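# Six arms hold a cloth above the lanterns

## Task

The six arms are mounted on the tabletop at these approximate scene-frame spots (metres), each facing the stated direction, measured in degrees counter-clockwise from +x: arm1 x=-0.87 y=+0.65 z=+0.72 facing -90; arm2 x=-0.87 y=-0.65 z=+0.72 facing +90; arm3 x=+0.00 y=+0.65 z=+0.72 facing -90; arm4 x=+0.00 y=-0.65 z=+0.72 facing +90; arm5 x=+0.87 y=+0.65 z=+0.72 facing -90; arm6 x=+0.87 y=-0.65 z=+0.72 facing +90. Grip the cloth at its four handles and hold it motionless, with every part of it roughly a hand's width above the highest point of the lanterns, so that from directly above it hides the painted patch. At the end the cloth must touch nothing else. Each lantern has to finish upright at the spot it occupies now. The task fails if, at the finish, any arm is in contact with the cloth fabric itself or any gripper has a lantern in it.

## Robot and tools

Robots: six identical i2rt Big YAM arms named arm1 to arm6, each with six joints, a two-finger gripper and a wrist camera. Two room cameras also exist: cam_high and cam_low. With joints 1 and 6 at zero and the hand level and pointing ahead, the wrist camera rides on top of the hand looking toward the fingertips. Reach is about 1.0 m from the joint 1 axis. Joints move at different speeds, so the hand can sweep a wide, curved path between postures.

Frame: one shared scene frame, origin on the floor, +z up. The tabletop is near z=0.72. Feet on the +y side face -90 degrees, feet on the -y side face +90. The hand point is halfway between the fingertips; its z axis runs along the fingers and its y axis is the opening direction.

execute_actions: argument actions is a list holding either one action or nothing. An action is an object keyed by arm name (arm1 to arm6); under each name goes joints, an object mapping joint names to absolute targets (never offsets). Each arm gets its own joints object; names and ranges: joint1_rad -2.879 to 2.879 (rotates the whole arm about its foot, positive counter-clockwise seen from above, 0 points the way the foot faces); joint2_rad 0 to 3.141 (shoulder; 0 has the upper arm lying back roughly flat, increasing raises it then tips it forward); joint3_rad 0 to 3.019 (elbow; 0 folds the forearm onto the upper arm, increasing opens it); joint4_rad -1.692 to 1.57 (hand pitch, positive lifts the fingers); joint5_rad -1.57 to 1.57 (hand yaw, positive toward the arm's right); joint6_rad -2.094 to 2.094 (hand roll, positive clockwise viewed from behind the hand); gripper_m 0 to 0.093 (fingertip gap in metres). Angles are radians. Completion tolerances: ±0.045, ±0.14, ±0.09, ±0.055, ±0.03, ±0.035 rad and ±0.003 m. All named motions start at once and may finish at different moments; one action runs at most 15 s. A joint or arm left out may still be driving toward an earlier target. Any unknown key or out-of-range number rejects the whole call and nothing moves. Optional cameras lists which images to return (names above or "all"; omitted or null means all; [] means none); the pictures line gives image order. An empty actions list just reports state and images.

wait: seconds from 0 to 10; commands nothing, the scene keeps running, and it returns the same state and images as an empty action.

zoom_image: camera (one of the eight names) and region [x0, y0, x1, y1] in pixels of that camera's newest full image, top-left is (0, 0), at most 504 by 504 pixels. Gives a closer, possibly sharper view.

finished_scene: scene (integer) ends the current scene for good after the last command has been held; the result reports success and may give a new task. A reply with no tool call ends everything.

Result lines: joint_positions gives current joint values. joint_status tells how each commanded motion of the last accepted action ended: off_target (rested short, may still be pushing), contact_stop or time_out (target dropped, joint holds where it stopped, though a timed-out joint may keep a target up to 0.375, 0.375, 0.113, 0.225, 0.075, 0.3 rad from its position and keep pushing), not_followed (a self/inter-arm collision check withheld the arm's targets; the arm may retry them on later actions until given passing targets; gripper targets still run). A "joint command not followed" line, often with a cause: line, flags this; calls without an action never show it. on_its_own lists what the arm is doing that this call did not command; "held at" is the held target, not the actual position. Joint torques are the drive outputs for joints 1-6, nonzero even in free air, with per-arm offset, scale and noise, and friction can mimic or hide load. MOTOR HOT appears from 85 °C; at 100 °C an OVER-TEMPERATURE FAULT drops that arm and its gripper until cooled, and affected keys read limit_stop_at_motor_heat (resend the target). If a call reports a stop, later motion, wait and finish calls in that same reply are skipped.

Cautions: the arms keep pushing on contact and can push hard, which heats motors; to relieve a stuck joint, command its reported position. A very small change from the current position may not move a joint. Joints carrying a load sag over time. The collision check may act late and ignores fingers, gripper housings and wrist cameras, so arms can still collide; a hard squeeze between two robots fails and ends the run. Avoid dropping the cloth, slamming, and knocking lanterns over or off the work area; loose objects may get brief outside pushes. The simulation keeps running while you think, holding your last command. Typical order: look with cam_high, pick four arms near the handles, open grippers, approach and grip handles, lift together to about 10 cm above lantern tops over the patch, hold still, verify by image, then finish.

Each tool is called after ">>>" as name([rows], argument=value, ...), one row to a line, values as JSON.

## Session

>>> execute_actions(actions=[])

Scene clock: 0.00 s.
Joint torques (N m, as the arm reports them, + toward a larger angle): no reading
Motor temperatures (°C, as the motors report them): arm1=[29 30 31 29 28 28] | arm2=[28 28 26 30 27 30] | arm3=[27 28 31 28 29 28] | arm4=[27 27 28 27 26 28] | arm5=[31 29 27 30 26 28] | arm6=[27 28 29 29 28 27]
arm1.joint_positions: joint1_rad=-0.008 joint2_rad=+0.434 joint3_rad=+1.482 joint4_rad=-1.527 joint5_rad=-0.016 joint6_rad=+0.005 gripper_m=+0.094
arm1.joint_status: not commanded
arm1.hand: x=-0.8750 y=+0.5326 z=+1.3268 quat_wxyz=(-0.372, -0.609, -0.600, +0.360) (m; scene frame)
arm2.joint_positions: joint1_rad=+0.002 joint2_rad=+0.451 joint3_rad=+1.455 joint4_rad=-1.532 joint5_rad=-0.001 joint6_rad=-0.009 gripper_m=+0.095
arm2.joint_status: not commanded
arm2.hand: x=-0.8756 y=-0.5188 z=+1.3173 quat_wxyz=(-0.356, +0.618, -0.610, -0.345) (m; scene frame)
arm3.joint_positions: joint1_rad=-0.015 joint2_rad=+0.432 joint3_rad=+1.462 joint4_rad=-1.527 joint5_rad=-0.007 joint6_rad=-0.010 gripper_m=+0.094
arm3.joint_status: not commanded
arm3.hand: x=-0.0031 y=+0.5313 z=+1.3591 quat_wxyz=(-0.354, -0.616, -0.599, +0.370) (m; scene frame)
arm4.joint_positions: joint1_rad=+0.013 joint2_rad=+0.423 joint3_rad=+1.480 joint4_rad=-1.520 joint5_rad=-0.004 joint6_rad=+0.005 gripper_m=+0.094
arm4.joint_status: not commanded
arm4.hand: x=+0.0029 y=-0.5377 z=+1.3395 quat_wxyz=(-0.372, +0.595, -0.608, -0.372) (m; scene frame)
arm5.joint_positions: joint1_rad=-0.014 joint2_rad=+0.450 joint3_rad=+1.470 joint4_rad=-1.540 joint5_rad=-0.006 joint6_rad=-0.017 gripper_m=+0.095
arm5.joint_status: not commanded
arm5.hand: x=+0.8757 y=+0.5298 z=+1.3411 quat_wxyz=(-0.361, -0.593, -0.628, +0.352) (m; scene frame)
arm6.joint_positions: joint1_rad=+0.002 joint2_rad=+0.435 joint3_rad=+1.460 joint4_rad=-1.541 joint5_rad=-0.010 joint6_rad=-0.002 gripper_m=+0.094
arm6.joint_status: not commanded
arm6.hand: x=+0.8710 y=-0.5298 z=+1.3649 quat_wxyz=(-0.353, +0.612, -0.611, -0.358) (m; scene frame)
pictures: arm1_cam_wrist, arm2_cam_wrist, arm3_cam_wrist, arm4_cam_wrist, arm5_cam_wrist, arm6_cam_wrist, cam_high, cam_low
Images, in order (width x height): arm1_cam_wrist 616x616, arm2_cam_wrist 616x616, arm3_cam_wrist 616x616, arm4_cam_wrist 616x616, arm5_cam_wrist 616x616, arm6_cam_wrist 616x616, cam_high 672x504, cam_low 672x504.

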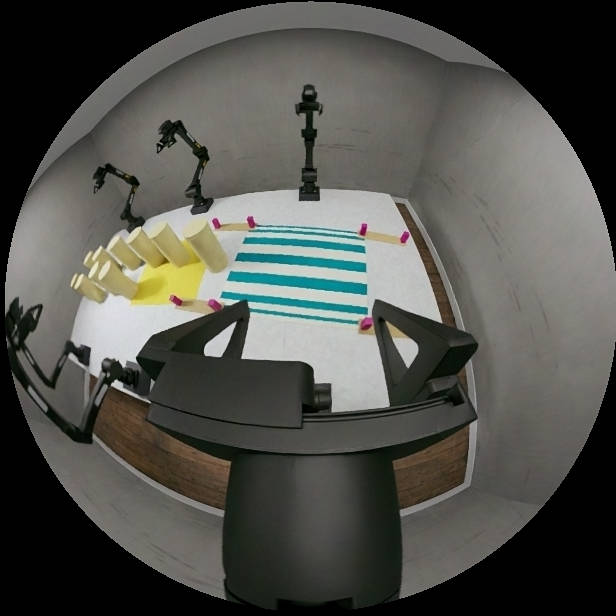

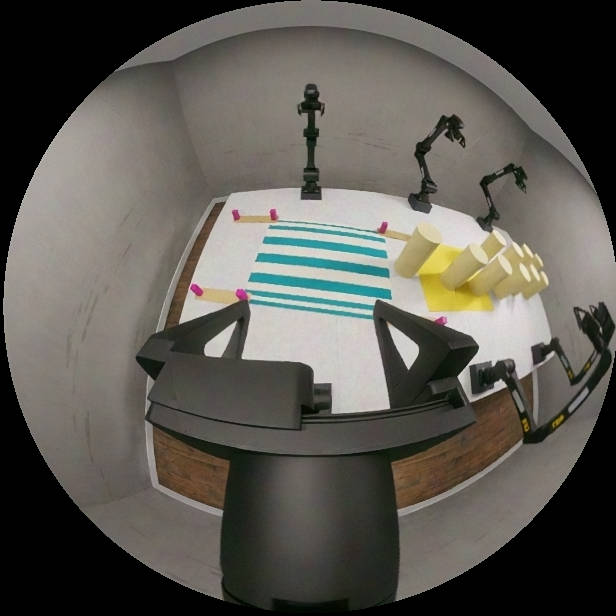

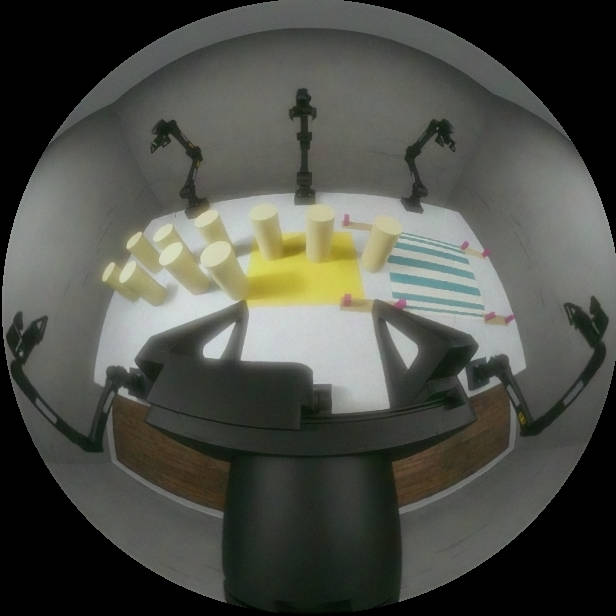

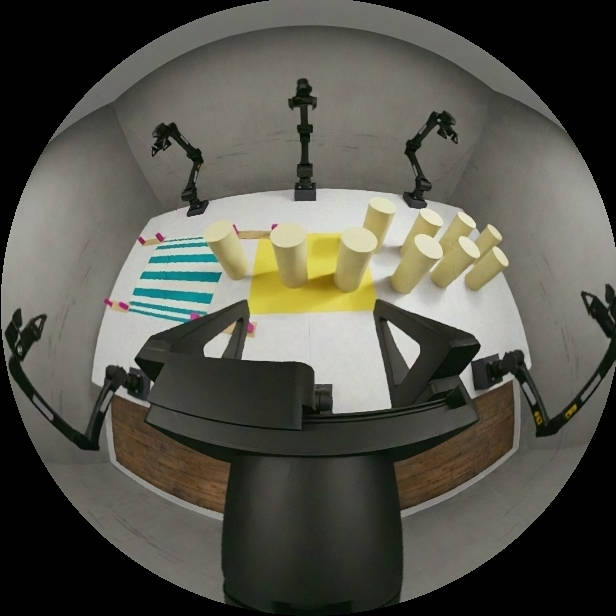

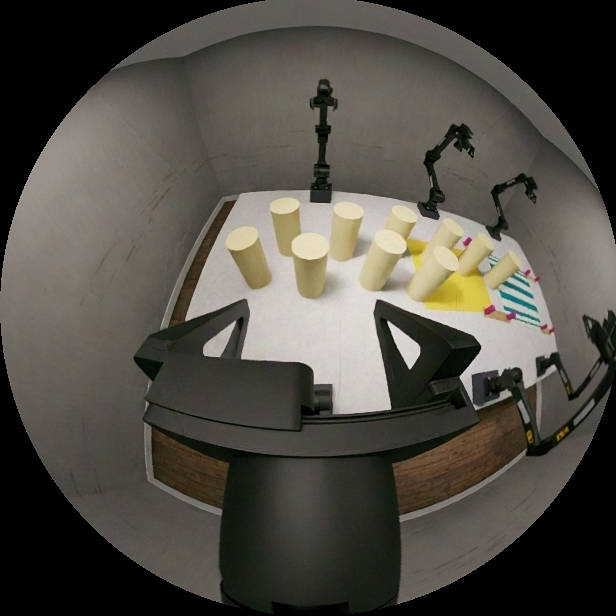

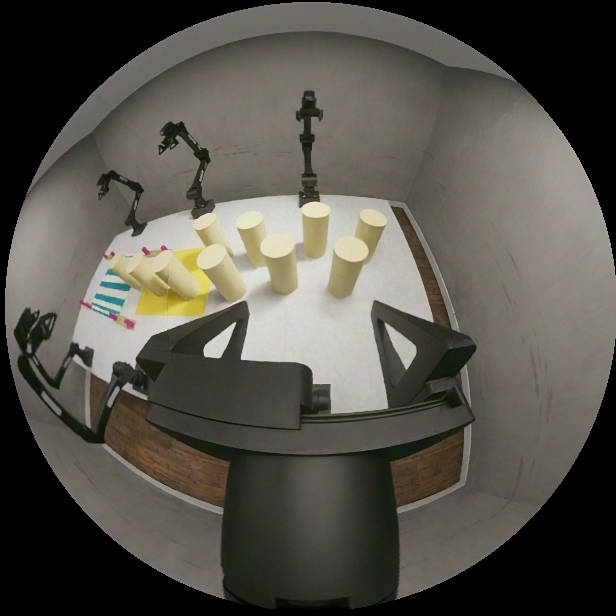

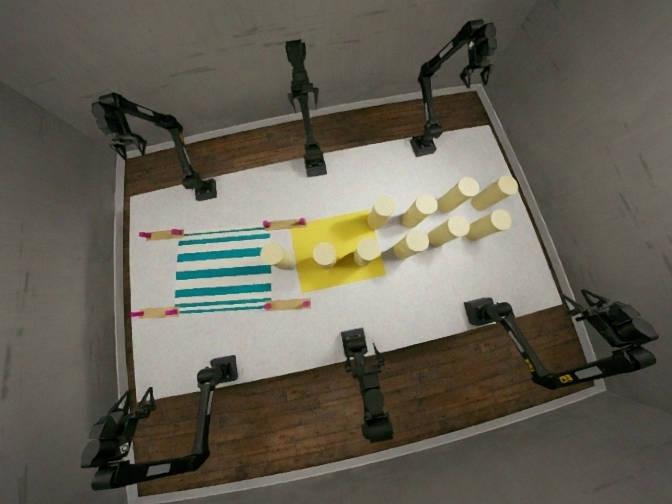

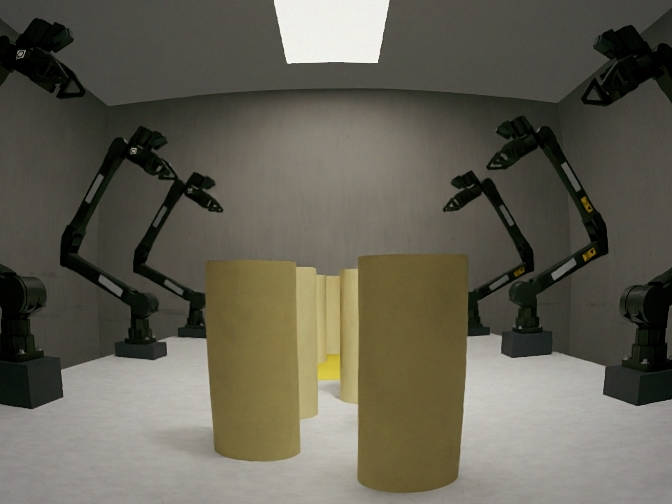

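>>> zoom_image(camera="cam_high", region=[100, 140, 420, 400])

>>> zoom_image(camera="arm1_cam_wrist", region=[140, 190, 440, 350])

Region (100, 140, 420, 400) of cam_high's 672x504 image, scaled by 1.575, with more detail than that image has; it fills the top 410 rows of this view, and the rest is white.

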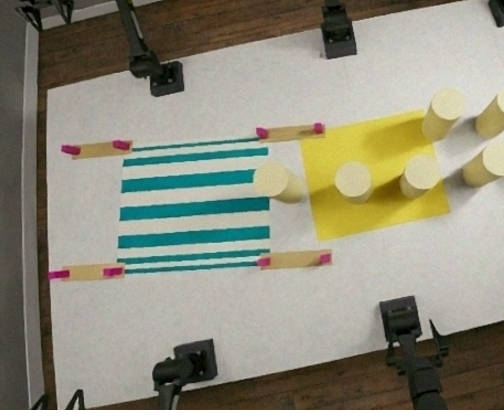

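Region (140, 190, 440, 350) of arm1_cam_wrist's 616x616 image, scaled by 1.680, with more detail than that image has; it fills the top 269 rows of this view, and the rest is white.

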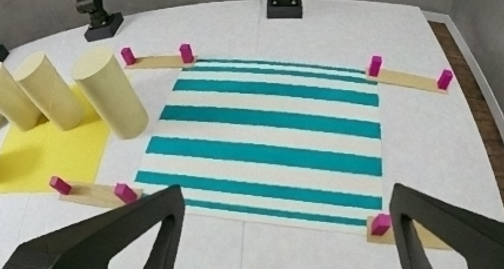

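>>> execute_actions([
  {"arm1":{"joints":{"joint1_rad":-0.66,"joint2_rad":1.3,"joint3_rad":1.1,"joint4_rad":-1.37}},"arm2":{"joints":{"joint1_rad":0.635,"joint2_rad":1.6,"joint3_rad":1.4,"joint4_rad":-1.37}},"arm3":{"joints":{"joint1_rad":-0.848,"joint2_rad":1.8,"joint3_rad":1.8,"joint4_rad":-1.57}},"arm4":{"joints":{"joint1_rad":0.994,"joint2_rad":2.0,"joint3_rad":2.1,"joint4_rad":-1.67}},"arm5":{"joints":{"joint1_rad":0.6,"joint2_rad":1.571,"joint3_rad":1.571,"joint4_rad":0}},"arm6":{"joints":{"joint2_rad":1.571,"joint3_rad":3.0,"joint4_rad":0}}},
], cameras=["cam_high","cam_low","arm1_cam_wrist","arm2_cam_wrist","arm3_cam_wrist","arm4_cam_wrist"])

Scene clock: 84.67 s.
Joint torques (N m, as the arm reports them, + toward a larger angle): arm1=[  0.75 -10.04  10.7    0.58   0.17   0.05] | arm2=[ -0.24 -14.54  11.36   0.52  -0.08   0.01] | arm3=[ -0.51 -19.01  12.1   -0.35   0.04  -0.09] | arm4=[ -1.41 -18.38  11.77  -0.53  -0.11   0.14] | arm5=[ -0.09 -20.27  10.47   2.84  -0.01   0.07] | arm6=[ 0.49 -4.99  1.52  0.15  0.07  0.  ]
Motor temperatures (°C, as the motors report them): arm1=[29 31 34 29 28 28] | arm2=[28 28 29 30 27 30] | arm3=[27 29 34 28 29 28] | arm4=[27 28 32 27 26 28] | arm5=[31 30 30 31 26 28] | arm6=[27 28 32 30 28 27]
arm1.joint_positions: joint1_rad=-0.656 joint2_rad=+1.288 joint3_rad=+1.074 joint4_rad=-1.374 joint5_rad=-0.017 joint6_rad=+0.005 gripper_m=+0.094
arm1.joint_status: all done
arm1.hand: x=-1.0851 y=+0.3714 z=+0.9418 quat_wxyz=(-0.005, -0.899, -0.437, -0.016) (m; scene frame)
arm2.joint_positions: joint1_rad=+0.640 joint2_rad=+1.600 joint3_rad=+1.393 joint4_rad=-1.377 joint5_rad=+0.001 joint6_rad=-0.009 gripper_m=+0.095
arm2.joint_status: all done
arm2.hand: x=-1.1512 y=-0.2692 z=+0.9408 quat_wxyz=(+0.002, +0.894, -0.447, +0.012) (m; scene frame)
arm3.joint_positions: joint1_rad=-0.854 joint2_rad=+1.800 joint3_rad=+1.780 joint4_rad=-1.557 joint5_rad=-0.008 joint6_rad=-0.010 gripper_m=+0.094
arm3.joint_status: all done
arm3.hand: x=-0.4267 y=+0.2969 z=+1.0293 quat_wxyz=(-0.002, -0.940, -0.342, -0.004) (m; scene frame)
arm4.joint_positions: joint1_rad=+1.003 joint2_rad=+1.998 joint3_rad=+2.082 joint4_rad=-1.654 joint5_rad=-0.004 joint6_rad=+0.005 gripper_m=+0.094
arm4.joint_status: all done
arm4.hand: x=-0.5134 y=-0.3007 z=+1.0036 quat_wxyz=(+0.002, +0.955, -0.297, -0.002) (m; scene frame)
arm5.joint_positions: joint1_rad=+0.602 joint2_rad=+1.580 joint3_rad=+1.544 joint4_rad=-0.022 joint5_rad=-0.005 joint6_rad=-0.017 gripper_m=+0.095
arm5.joint_status: all done
arm5.hand: x=+1.3080 y=+0.0802 z=+1.2644 quat_wxyz=(-0.614, -0.313, -0.655, +0.310) (m; scene frame)
arm6.joint_positions: joint1_rad=+0.002 joint2_rad=+1.576 joint3_rad=+3.002 joint4_rad=-0.004 joint5_rad=-0.010 joint6_rad=-0.002 gripper_m=+0.094
arm6.joint_status: all done
arm6.hand: x=+0.8730 y=-0.4640 z=+1.9380 quat_wxyz=(-0.707, +0.056, -0.051, -0.703) (m; scene frame)
pictures: arm1_cam_wrist, arm2_cam_wrist, arm3_cam_wrist, arm4_cam_wrist, cam_high, cam_low
Images, in order (width x height): arm1_cam_wrist 616x616, arm2_cam_wrist 616x616, arm3_cam_wrist 616x616, arm4_cam_wrist 616x616, cam_high 672x504, cam_low 672x504.

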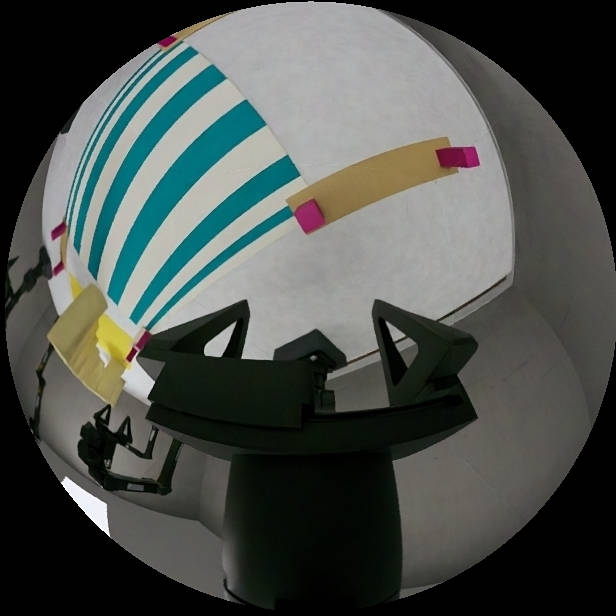

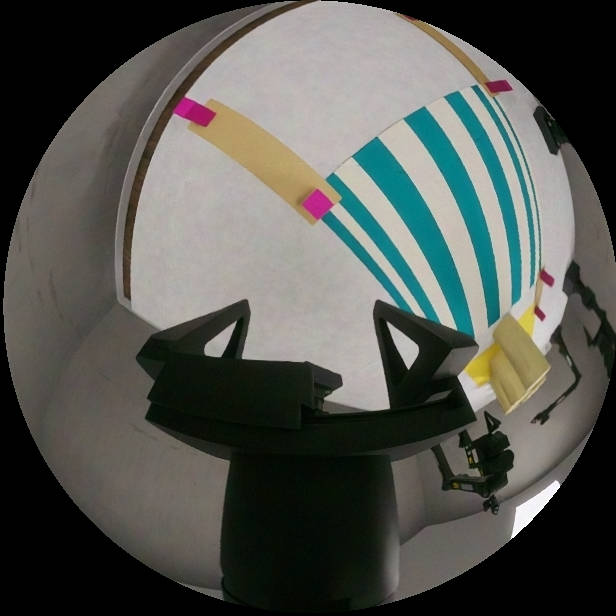

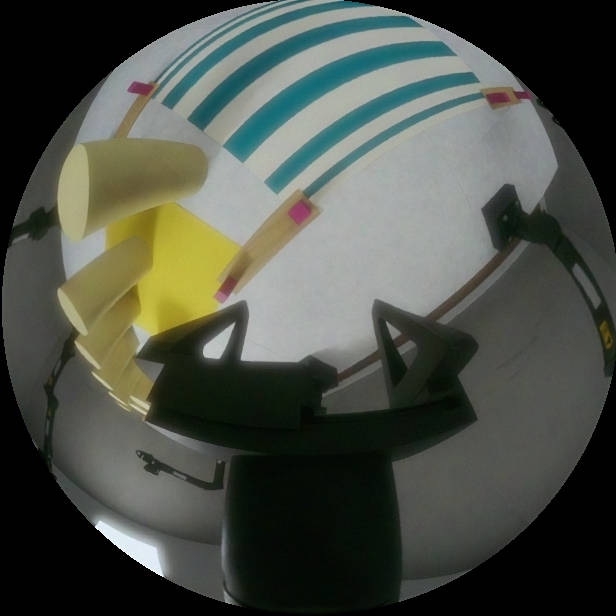

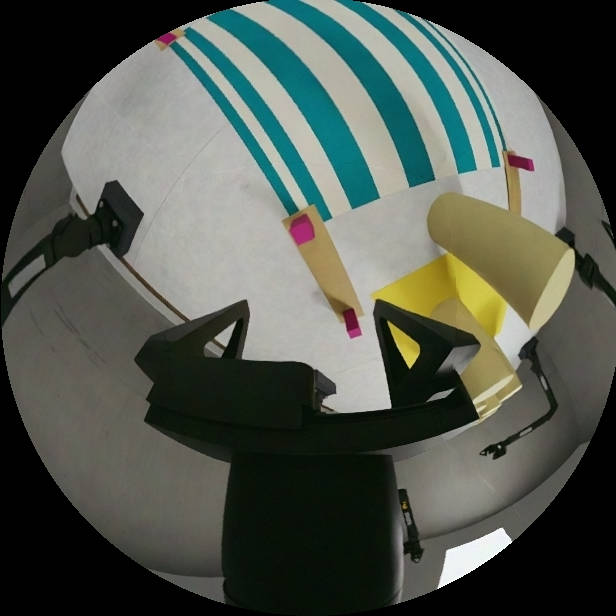

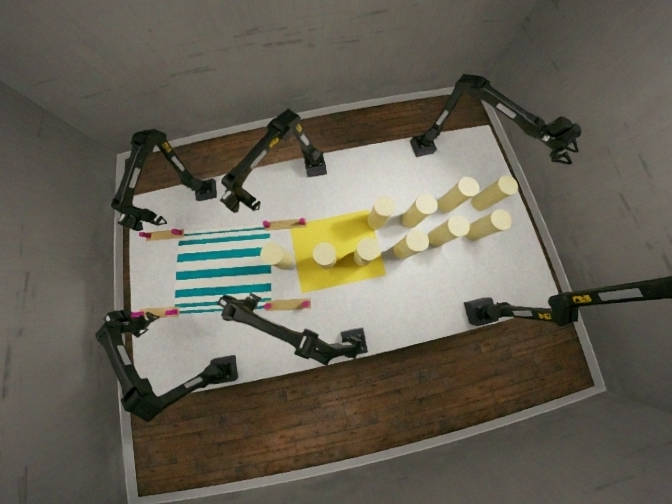

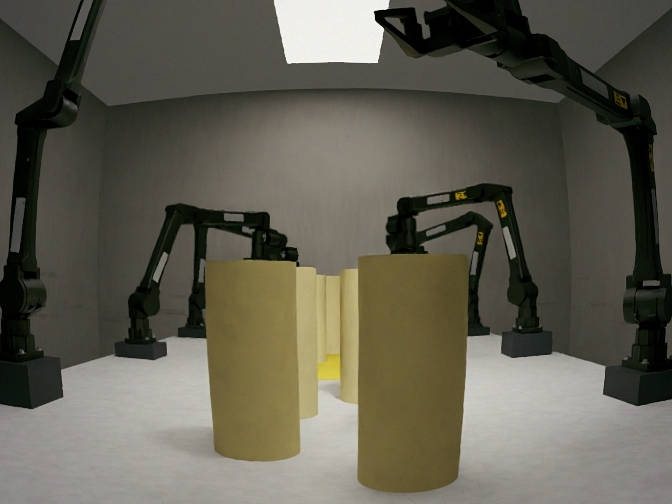

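>>> execute_actions([
  {"arm5":{"joints":{"joint5_rad":-1.0,"joint6_rad":0.5}},"arm6":{"joints":{"joint1_rad":-0.5,"joint2_rad":1.3,"joint3_rad":1.4,"joint4_rad":-1.67,"gripper_m":0.0}}},
], cameras=["cam_high","cam_low","arm6_cam_wrist"])

Scene clock: 175.13 s.
Joint torques (N m, as the arm reports them, + toward a larger angle): arm1=[  0.6  -10.35  10.71   0.54   0.15   0.06] | arm2=[ -0.17 -14.85  11.39   0.51  -0.08   0.01] | arm3=[ -0.17 -19.06  12.12  -0.35   0.06  -0.08] | arm4=[ -1.39 -18.27  11.79  -0.51  -0.11   0.14] | arm5=[ -0.11 -19.77  10.27   2.63  -0.18   0.12] | arm6=[ 0.31 -8.3   8.44  0.08  0.06  0.  ]
Motor temperatures (°C, as the motors report them): arm1=[29 31 37 29 28 28] | arm2=[28 30 31 30 27 30] | arm3=[27 32 39 28 29 28] | arm4=[27 32 37 27 26 28] | arm5=[31 32 36 31 26 28] | arm6=[27 28 30 29 28 27]
arm1.joint_positions: joint1_rad=-0.656 joint2_rad=+1.288 joint3_rad=+1.074 joint4_rad=-1.374 joint5_rad=-0.017 joint6_rad=+0.005 gripper_m=+0.094
arm1.joint_status: not commanded
arm1.hand: x=-1.0851 y=+0.3714 z=+0.9418 quat_wxyz=(-0.005, -0.899, -0.437, -0.016) (m; scene frame)
arm2.joint_positions: joint1_rad=+0.640 joint2_rad=+1.600 joint3_rad=+1.393 joint4_rad=-1.377 joint5_rad=+0.001 joint6_rad=-0.009 gripper_m=+0.095
arm2.joint_status: not commanded
arm2.hand: x=-1.1512 y=-0.2692 z=+0.9408 quat_wxyz=(+0.002, +0.894, -0.447, +0.012) (m; scene frame)
arm3.joint_positions: joint1_rad=-0.854 joint2_rad=+1.800 joint3_rad=+1.780 joint4_rad=-1.557 joint5_rad=-0.008 joint6_rad=-0.010 gripper_m=+0.094
arm3.joint_status: not commanded
arm3.hand: x=-0.4267 y=+0.2969 z=+1.0293 quat_wxyz=(-0.002, -0.940, -0.342, -0.004) (m; scene frame)
arm4.joint_positions: joint1_rad=+1.003 joint2_rad=+1.998 joint3_rad=+2.082 joint4_rad=-1.654 joint5_rad=-0.004 joint6_rad=+0.005 gripper_m=+0.094
arm4.joint_status: not commanded
arm4.hand: x=-0.5134 y=-0.3007 z=+1.0036 quat_wxyz=(+0.002, +0.955, -0.297, -0.002) (m; scene frame)
arm5.joint_positions: joint1_rad=+0.602 joint2_rad=+1.580 joint3_rad=+1.544 joint4_rad=-0.022 joint5_rad=-0.996 joint6_rad=+0.490 gripper_m=+0.095
arm5.joint_status: all done
arm5.hand: x=+1.3745 y=+0.2293 z=+1.2679 quat_wxyz=(-0.663, -0.162, -0.700, -0.209) (m; scene frame)
arm6.joint_positions: joint1_rad=-0.496 joint2_rad=+1.283 joint3_rad=+1.417 joint4_rad=-1.658 joint5_rad=-0.010 joint6_rad=-0.002 gripper_m=+0.000
arm6.joint_status: all done
arm6.hand: x=+1.0479 y=-0.3249 z=+1.1254 quat_wxyz=(-0.016, +0.510, -0.860, -0.016) (m; scene frame)
pictures: arm6_cam_wrist, cam_high, cam_low
Images, in order (width x height): arm6_cam_wrist 616x616, cam_high 672x504, cam_low 672x504.

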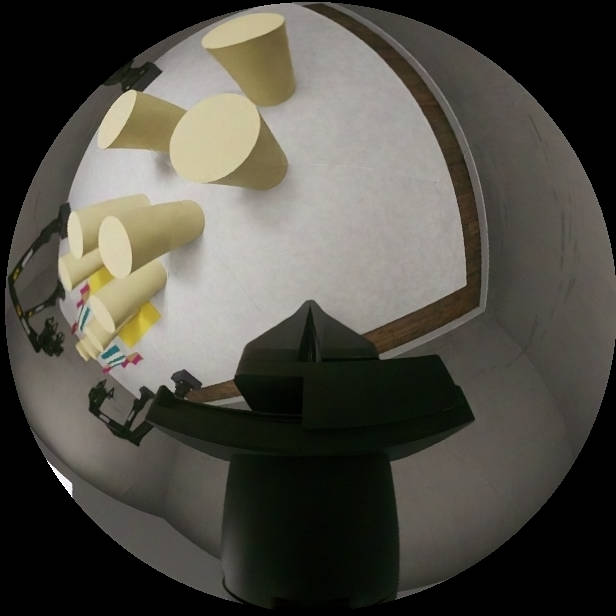

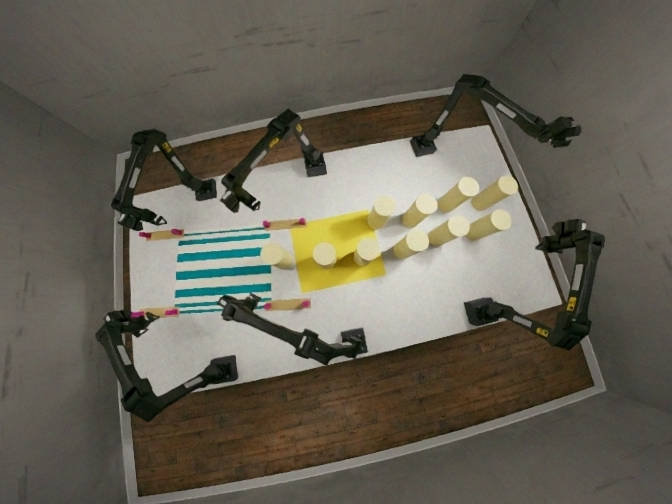

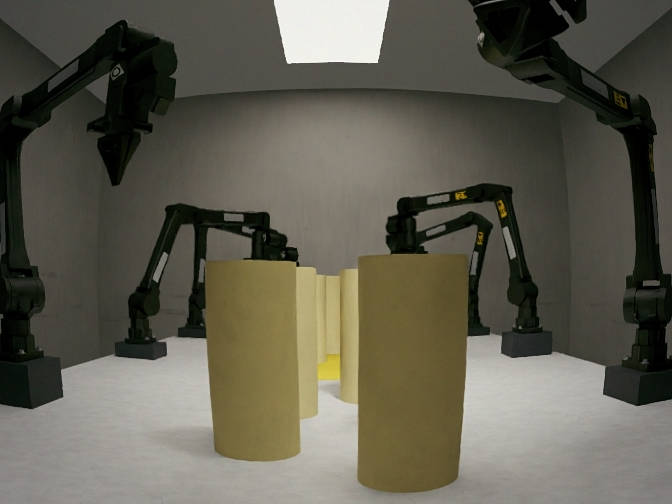

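>>> execute_actions([
  {"arm1":{"joints":{"joint1_rad":-0.854,"joint2_rad":1.268,"joint3_rad":0.56,"joint4_rad":-0.121,"joint5_rad":-0.53,"joint6_rad":-0.514}},"arm2":{"joints":{"joint1_rad":0.796,"joint2_rad":1.654,"joint3_rad":0.995,"joint4_rad":-0.284,"joint5_rad":0.658,"joint6_rad":0.707}},"arm3":{"joints":{"joint1_rad":-0.971,"joint2_rad":1.845,"joint3_rad":1.14,"joint4_rad":-0.194,"joint5_rad":-0.621,"joint6_rad":-0.645}},"arm4":{"joints":{"joint1_rad":1.208,"joint2_rad":2.0,"joint3_rad":1.52,"joint4_rad":-0.783,"joint5_rad":0.833,"joint6_rad":1.179}},"arm5":{"joints":{"joint1_rad":0.4,"joint2_rad":0.44,"joint3_rad":1.47,"joint4_rad":-1.53,"joint5_rad":0,"joint6_rad":0}},"arm6":{"joints":{"joint1_rad":-0.4,"joint2_rad":0.44,"joint3_rad":1.47,"joint4_rad":-1.53,"gripper_m":0.093}}},
], cameras=["cam_high","arm1_cam_wrist","arm2_cam_wrist","arm3_cam_wrist","arm4_cam_wrist"])

Scene clock: 276.13 s.
Joint torques (N m, as the arm reports them, + toward a larger angle): arm1=[  0.88 -10.71   8.42   2.14  -0.27  -0.06] | arm2=[  0.13 -14.9   10.26   1.74   0.4    0.18] | arm3=[  0.03 -18.09   8.84   2.27  -0.35  -0.21] | arm4=[ -0.95 -17.98   9.17   1.09   0.49   0.22] | arm5=[ 0.9   6.37  5.05  1.36  0.15 -0.02] | arm6=[-0.11  6.24  7.29  2.02  0.08  0.  ]
Motor temperatures (°C, as the motors report them): arm1=[29 31 38 29 28 28] | arm2=[28 30 32 30 27 30] | arm3=[27 33 40 28 29 28] | arm4=[27 34 39 27 27 28] | arm5=[31 33 38 31 27 28] | arm6=[27 29 33 30 28 27]
arm1.joint_positions: joint1_rad=-0.854 joint2_rad=+1.277 joint3_rad=+0.551 joint4_rad=-0.138 joint5_rad=-0.527 joint6_rad=-0.505 gripper_m=+0.094
arm1.joint_status: all done
arm1.hand: x=-1.1233 y=+0.3187 z=+0.8445 quat_wxyz=(-0.279, -0.694, -0.590, +0.303) (m; scene frame)
arm2.joint_positions: joint1_rad=+0.797 joint2_rad=+1.656 joint3_rad=+0.989 joint4_rad=-0.304 joint5_rad=+0.655 joint6_rad=+0.694 gripper_m=+0.095
arm2.joint_status: all done
arm2.hand: x=-1.1818 y=-0.1948 z=+0.8493 quat_wxyz=(-0.321, +0.609, -0.677, -0.261) (m; scene frame)
arm3.joint_positions: joint1_rad=-0.979 joint2_rad=+1.845 joint3_rad=+1.139 joint4_rad=-0.215 joint5_rad=-0.619 joint6_rad=-0.637 gripper_m=+0.094
arm3.joint_status: all done
arm3.hand: x=-0.4622 y=+0.2402 z=+0.8577 quat_wxyz=(-0.277, -0.689, -0.590, +0.315) (m; scene frame)
arm4.joint_positions: joint1_rad=+1.211 joint2_rad=+2.003 joint3_rad=+1.522 joint4_rad=-0.803 joint5_rad=+0.831 joint6_rad=+1.167 gripper_m=+0.094
arm4.joint_status: all done
arm4.hand: x=-0.5385 y=-0.2915 z=+0.8571 quat_wxyz=(-0.319, +0.604, -0.677, -0.273) (m; scene frame)
arm5.joint_positions: joint1_rad=+0.392 joint2_rad=+0.432 joint3_rad=+1.466 joint4_rad=-1.518 joint5_rad=-0.004 joint6_rad=+0.010 gripper_m=+0.095
arm5.joint_status: all done
arm5.hand: x=+0.9220 y=+0.5457 z=+1.3460 quat_wxyz=(-0.440, -0.459, -0.721, +0.276) (m; scene frame)
arm6.joint_positions: joint1_rad=-0.394 joint2_rad=+0.439 joint3_rad=+1.464 joint4_rad=-1.539 joint5_rad=-0.010 joint6_rad=-0.002 gripper_m=+0.093
arm6.joint_status: all done
arm6.hand: x=+0.9173 y=-0.5378 z=+1.3666 quat_wxyz=(-0.417, +0.480, -0.719, -0.282) (m; scene frame)
pictures: arm1_cam_wrist, arm2_cam_wrist, arm3_cam_wrist, arm4_cam_wrist, cam_high
Images, in order (width x height): arm1_cam_wrist 616x616, arm2_cam_wrist 616x616, arm3_cam_wrist 616x616, arm4_cam_wrist 616x616, cam_high 672x504.

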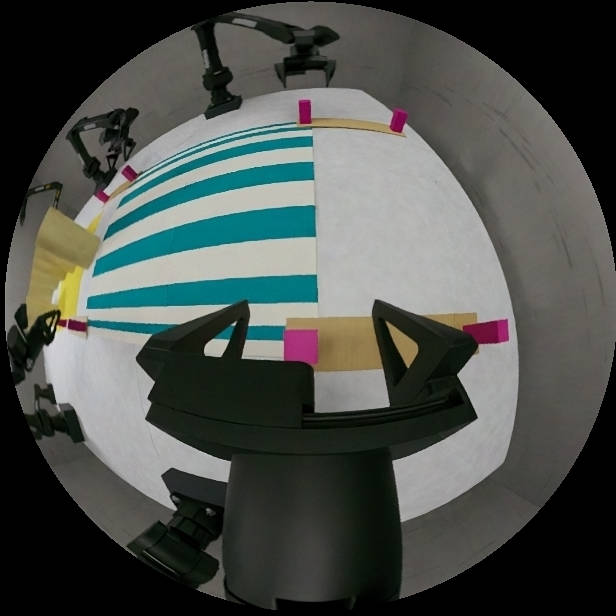

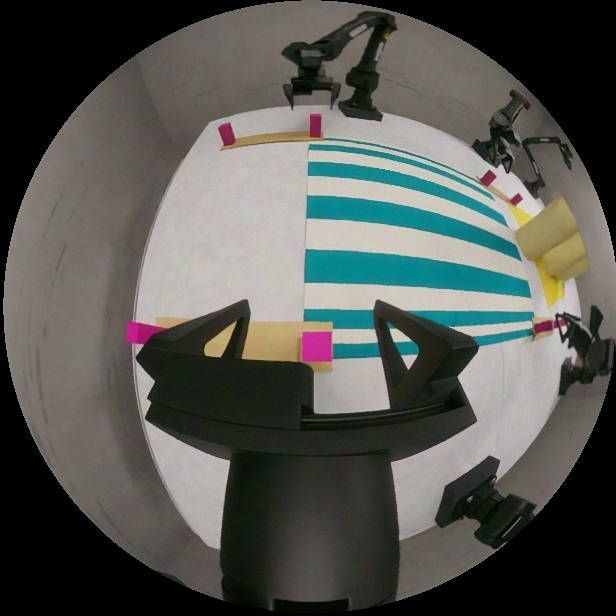

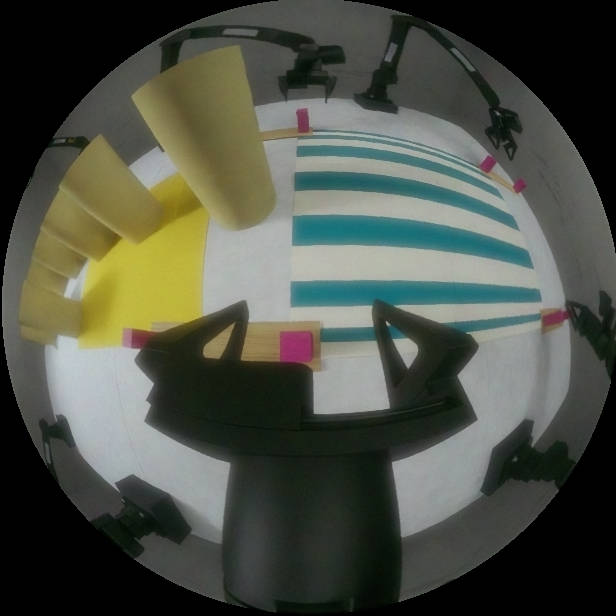

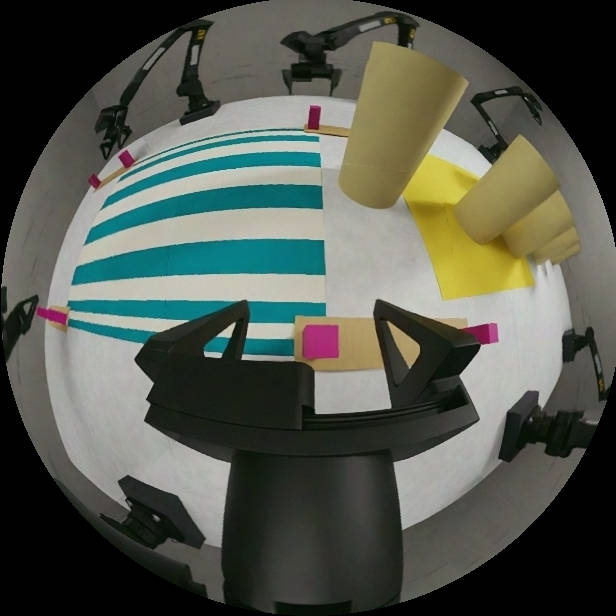

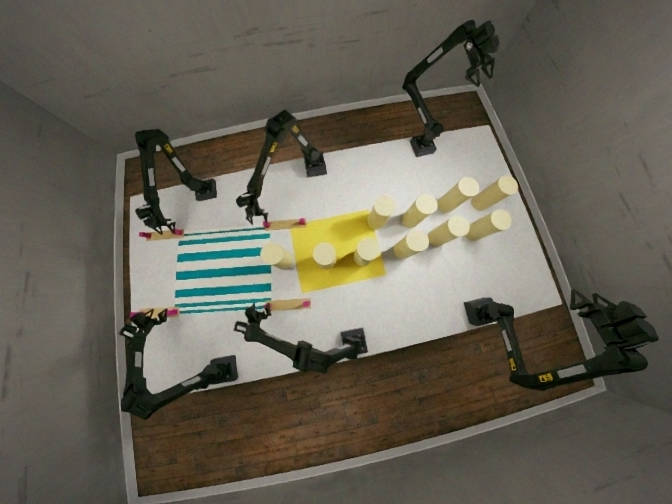

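>>> execute_actions([
  {"arm1":{"joints":{"joint1_rad":-0.858,"joint2_rad":1.52,"joint3_rad":0.423,"joint4_rad":0.269,"joint5_rad":-0.53,"joint6_rad":-0.52}},"arm2":{"joints":{"joint1_rad":0.808,"joint2_rad":1.811,"joint3_rad":0.884,"joint4_rad":-0.024,"joint5_rad":0.665,"joint6_rad":0.725}},"arm3":{"joints":{"joint1_rad":-0.979,"joint2_rad":2.009,"joint3_rad":1.038,"joint4_rad":0.067,"joint5_rad":-0.626,"joint6_rad":-0.655}},"arm4":{"joints":{"joint1_rad":1.22,"joint2_rad":2.115,"joint3_rad":1.408,"joint4_rad":-0.568,"joint5_rad":0.836,"joint6_rad":1.2}}},
], cameras=["arm1_cam_wrist","arm2_cam_wrist","arm3_cam_wrist","arm4_cam_wrist"])

Scene clock: 324.43 s.
Joint torques (N m, as the arm reports them, + toward a larger angle): arm1=[ 0.6  -8.83  6.16  2.15 -0.07  0.01] | arm2=[  0.84 -16.52   8.61   1.71   0.35   0.18] | arm3=[ -0.76 -18.91   7.46   2.2   -0.26  -0.16] | arm4=[ -0.17 -17.6    7.86   1.04   0.32   0.16] | arm5=[ 0.88  6.42  5.08  1.39  0.15 -0.03] | arm6=[-0.08  6.31  7.37  1.99  0.08  0.  ]
Motor temperatures (°C, as the motors report them): arm1=[29 31 37 29 28 28] | arm2=[28 31 32 30 28 30] | arm3=[27 34 39 28 29 28] | arm4=[27 34 37 27 28 28] | arm5=[31 31 34 31 27 28] | arm6=[27 29 33 30 28 27]
arm1.joint_positions: joint1_rad=-0.854 joint2_rad=+1.504 joint3_rad=+0.410 joint4_rad=+0.251 joint5_rad=-0.532 joint6_rad=-0.517 gripper_m=+0.094
arm1.joint_status: all done
arm1.hand: x=-1.1068 y=+0.3316 z=+0.7623 quat_wxyz=(-0.280, -0.685, -0.595, +0.313) (m; scene frame)
arm2.joint_positions: joint1_rad=+0.802 joint2_rad=+1.825 joint3_rad=+0.874 joint4_rad=-0.044 joint5_rad=+0.664 joint6_rad=+0.712 gripper_m=+0.095
arm2.joint_status: all done
arm2.hand: x=-1.1660 y=-0.2113 z=+0.7505 quat_wxyz=(-0.323, +0.607, -0.680, -0.253) (m; scene frame)
arm3.joint_positions: joint1_rad=-0.979 joint2_rad=+2.016 joint3_rad=+1.029 joint4_rad=+0.047 joint5_rad=-0.627 joint6_rad=-0.651 gripper_m=+0.094
arm3.joint_status: all done
arm3.hand: x=-0.4387 y=+0.2539 z=+0.7512 quat_wxyz=(-0.279, -0.688, -0.595, +0.308) (m; scene frame)
arm4.joint_positions: joint1_rad=+1.213 joint2_rad=+2.117 joint3_rad=+1.408 joint4_rad=-0.587 joint5_rad=+0.839 joint6_rad=+1.198 gripper_m=+0.094
arm4.joint_status: all done
arm4.hand: x=-0.5235 y=-0.2981 z=+0.7586 quat_wxyz=(-0.321, +0.595, -0.684, -0.275) (m; scene frame)
arm5.joint_positions: joint1_rad=+0.392 joint2_rad=+0.432 joint3_rad=+1.466 joint4_rad=-1.518 joint5_rad=-0.004 joint6_rad=+0.010 gripper_m=+0.095
arm5.joint_status: not commanded
arm5.hand: x=+0.9220 y=+0.5457 z=+1.3460 quat_wxyz=(-0.440, -0.459, -0.721, +0.276) (m; scene frame)
arm6.joint_positions: joint1_rad=-0.394 joint2_rad=+0.439 joint3_rad=+1.464 joint4_rad=-1.539 joint5_rad=-0.010 joint6_rad=-0.002 gripper_m=+0.093
arm6.joint_status: not commanded
arm6.hand: x=+0.9173 y=-0.5378 z=+1.3666 quat_wxyz=(-0.417, +0.480, -0.719, -0.282) (m; scene frame)
pictures: arm1_cam_wrist, arm2_cam_wrist, arm3_cam_wrist, arm4_cam_wrist
Images, in order (width x height): arm1_cam_wrist 616x616, arm2_cam_wrist 616x616, arm3_cam_wrist 616x616, arm4_cam_wrist 616x616.

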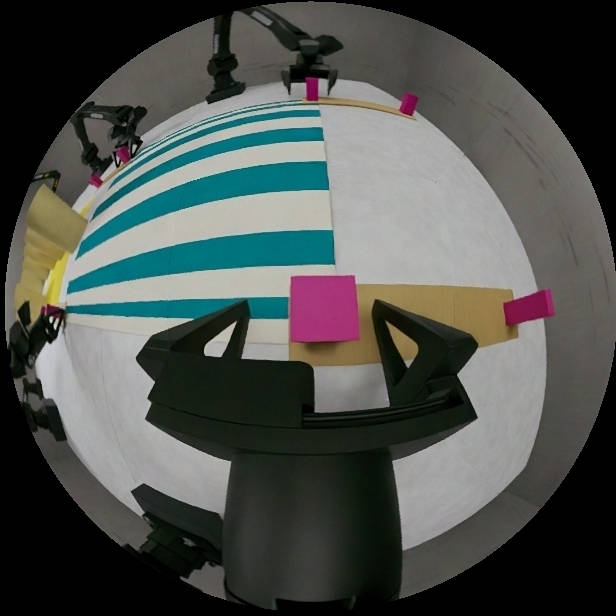

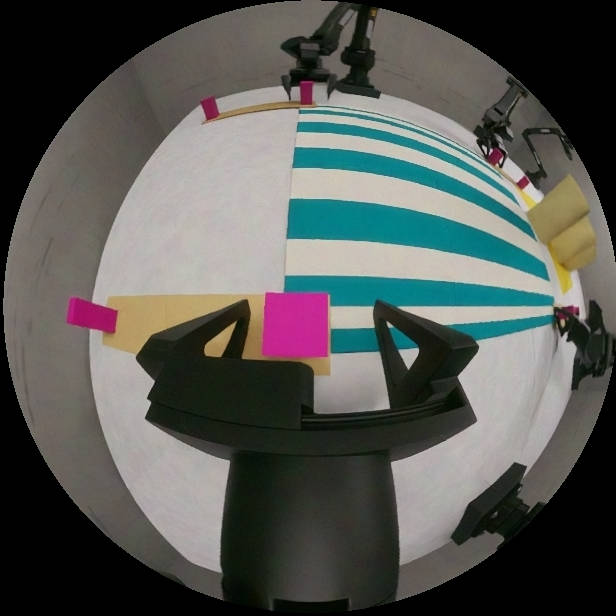

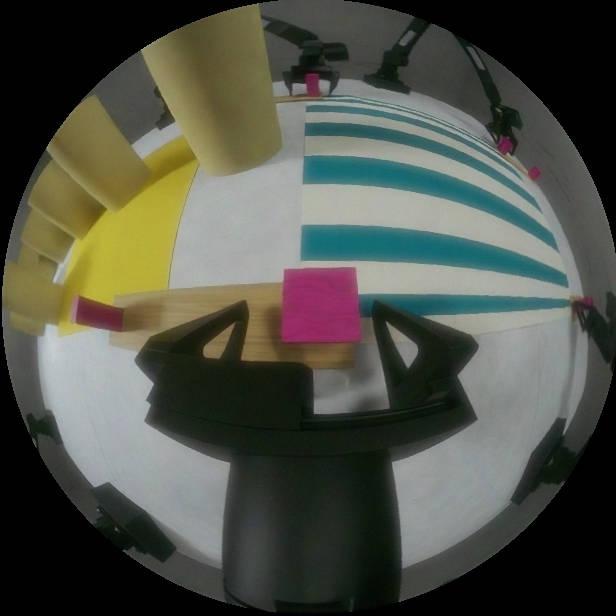

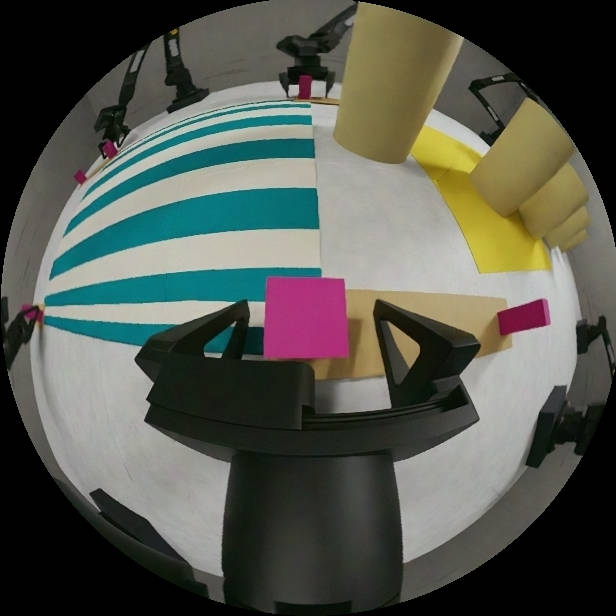

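>>> execute_actions([
  {"arm1":{"joints":{"gripper_m":0}},"arm2":{"joints":{"gripper_m":0}},"arm3":{"joints":{"gripper_m":0}},"arm4":{"joints":{"gripper_m":0}}},
], cameras=["arm1_cam_wrist","arm4_cam_wrist","cam_high"])

Scene clock: 330.73 s.
Joint torques (N m, as the arm reports them, + toward a larger angle): arm1=[ 0.66 -8.82  6.23  2.08 -0.13  0.04] | arm2=[  0.68 -16.43   8.59   1.59   0.39   0.11] | arm3=[ -1.19 -18.8    7.53   2.14  -0.41  -0.07] | arm4=[ -0.09 -17.75   8.01   0.82   0.46   0.1 ] | arm5=[ 0.95  6.34  5.08  1.37  0.15 -0.03] | arm6=[-0.05  6.37  7.35  2.04  0.07  0.  ]
Motor temperatures (°C, as the motors report them): arm1=[29 31 37 29 28 28] | arm2=[28 31 31 30 28 30] | arm3=[27 34 38 28 29 28] | arm4=[27 35 37 27 27 28] | arm5=[31 31 34 31 27 28] | arm6=[27 29 33 30 28 27]
arm1.joint_positions: joint1_rad=-0.854 joint2_rad=+1.504 joint3_rad=+0.410 joint4_rad=+0.253 joint5_rad=-0.531 joint6_rad=-0.520 gripper_m=+0.029
arm1.joint_status: gripper_m off_target (ended at +0.029, target +0.000)
arm1.hand: x=-1.1072 y=+0.3314 z=+0.7625 quat_wxyz=(-0.279, -0.684, -0.596, +0.315) (m; scene frame)
arm2.joint_positions: joint1_rad=+0.803 joint2_rad=+1.825 joint3_rad=+0.874 joint4_rad=-0.040 joint5_rad=+0.663 joint6_rad=+0.717 gripper_m=+0.029
arm2.joint_status: gripper_m off_target (ended at +0.029, target +0.000)
arm2.hand: x=-1.1672 y=-0.2112 z=+0.7509 quat_wxyz=(-0.322, +0.605, -0.682, -0.256) (m; scene frame)
arm3.joint_positions: joint1_rad=-0.979 joint2_rad=+2.016 joint3_rad=+1.029 joint4_rad=+0.049 joint5_rad=-0.623 joint6_rad=-0.657 gripper_m=+0.029
arm3.joint_status: gripper_m off_target (ended at +0.029, target +0.000)
arm3.hand: x=-0.4395 y=+0.2540 z=+0.7512 quat_wxyz=(-0.277, -0.686, -0.597, +0.310) (m; scene frame)
arm4.joint_positions: joint1_rad=+1.213 joint2_rad=+2.116 joint3_rad=+1.408 joint4_rad=-0.580 joint5_rad=+0.834 joint6_rad=+1.205 gripper_m=+0.029
arm4.joint_status: gripper_m off_target (ended at +0.029, target +0.000)
arm4.hand: x=-0.5250 y=-0.2980 z=+0.7586 quat_wxyz=(-0.316, +0.592, -0.687, -0.278) (m; scene frame)
arm5.joint_positions: joint1_rad=+0.392 joint2_rad=+0.432 joint3_rad=+1.466 joint4_rad=-1.518 joint5_rad=-0.004 joint6_rad=+0.010 gripper_m=+0.095
arm5.joint_status: not commanded
arm5.hand: x=+0.9220 y=+0.5457 z=+1.3460 quat_wxyz=(-0.440, -0.459, -0.721, +0.276) (m; scene frame)
arm6.joint_positions: joint1_rad=-0.394 joint2_rad=+0.439 joint3_rad=+1.464 joint4_rad=-1.539 joint5_rad=-0.010 joint6_rad=-0.002 gripper_m=+0.093
arm6.joint_status: not commanded
arm6.hand: x=+0.9173 y=-0.5378 z=+1.3666 quat_wxyz=(-0.417, +0.480, -0.719, -0.282) (m; scene frame)
pictures: arm1_cam_wrist, arm4_cam_wrist, cam_high
Images, in order (width x height): arm1_cam_wrist 616x616, arm4_cam_wrist 616x616, cam_high 672x504.

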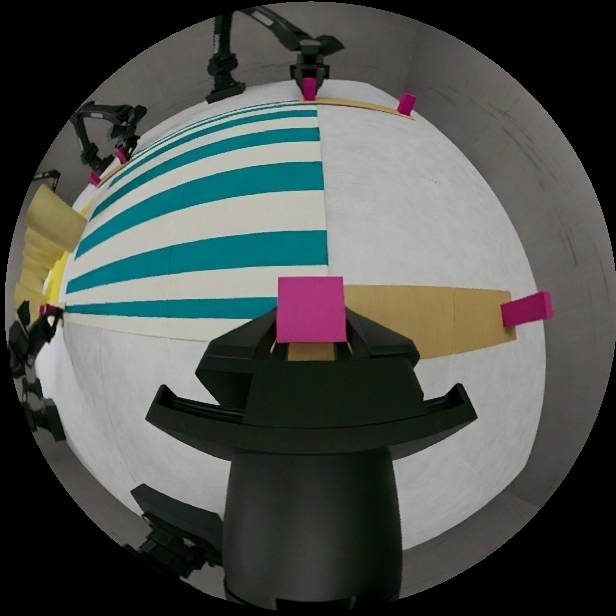

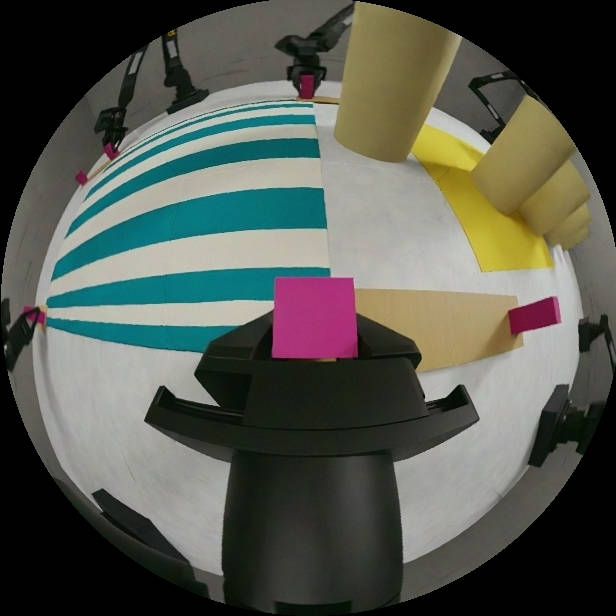

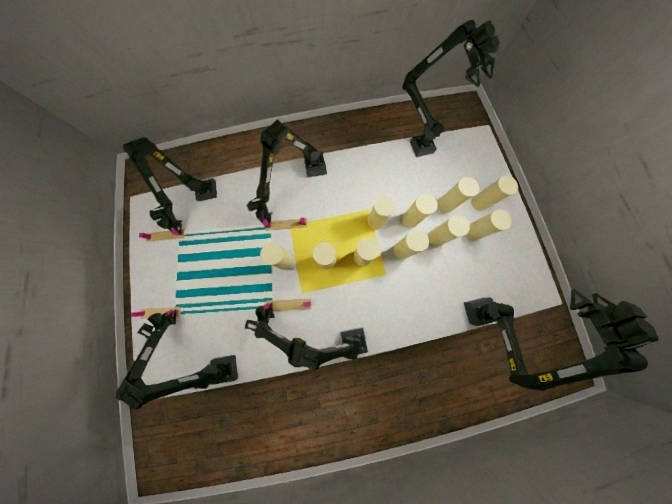

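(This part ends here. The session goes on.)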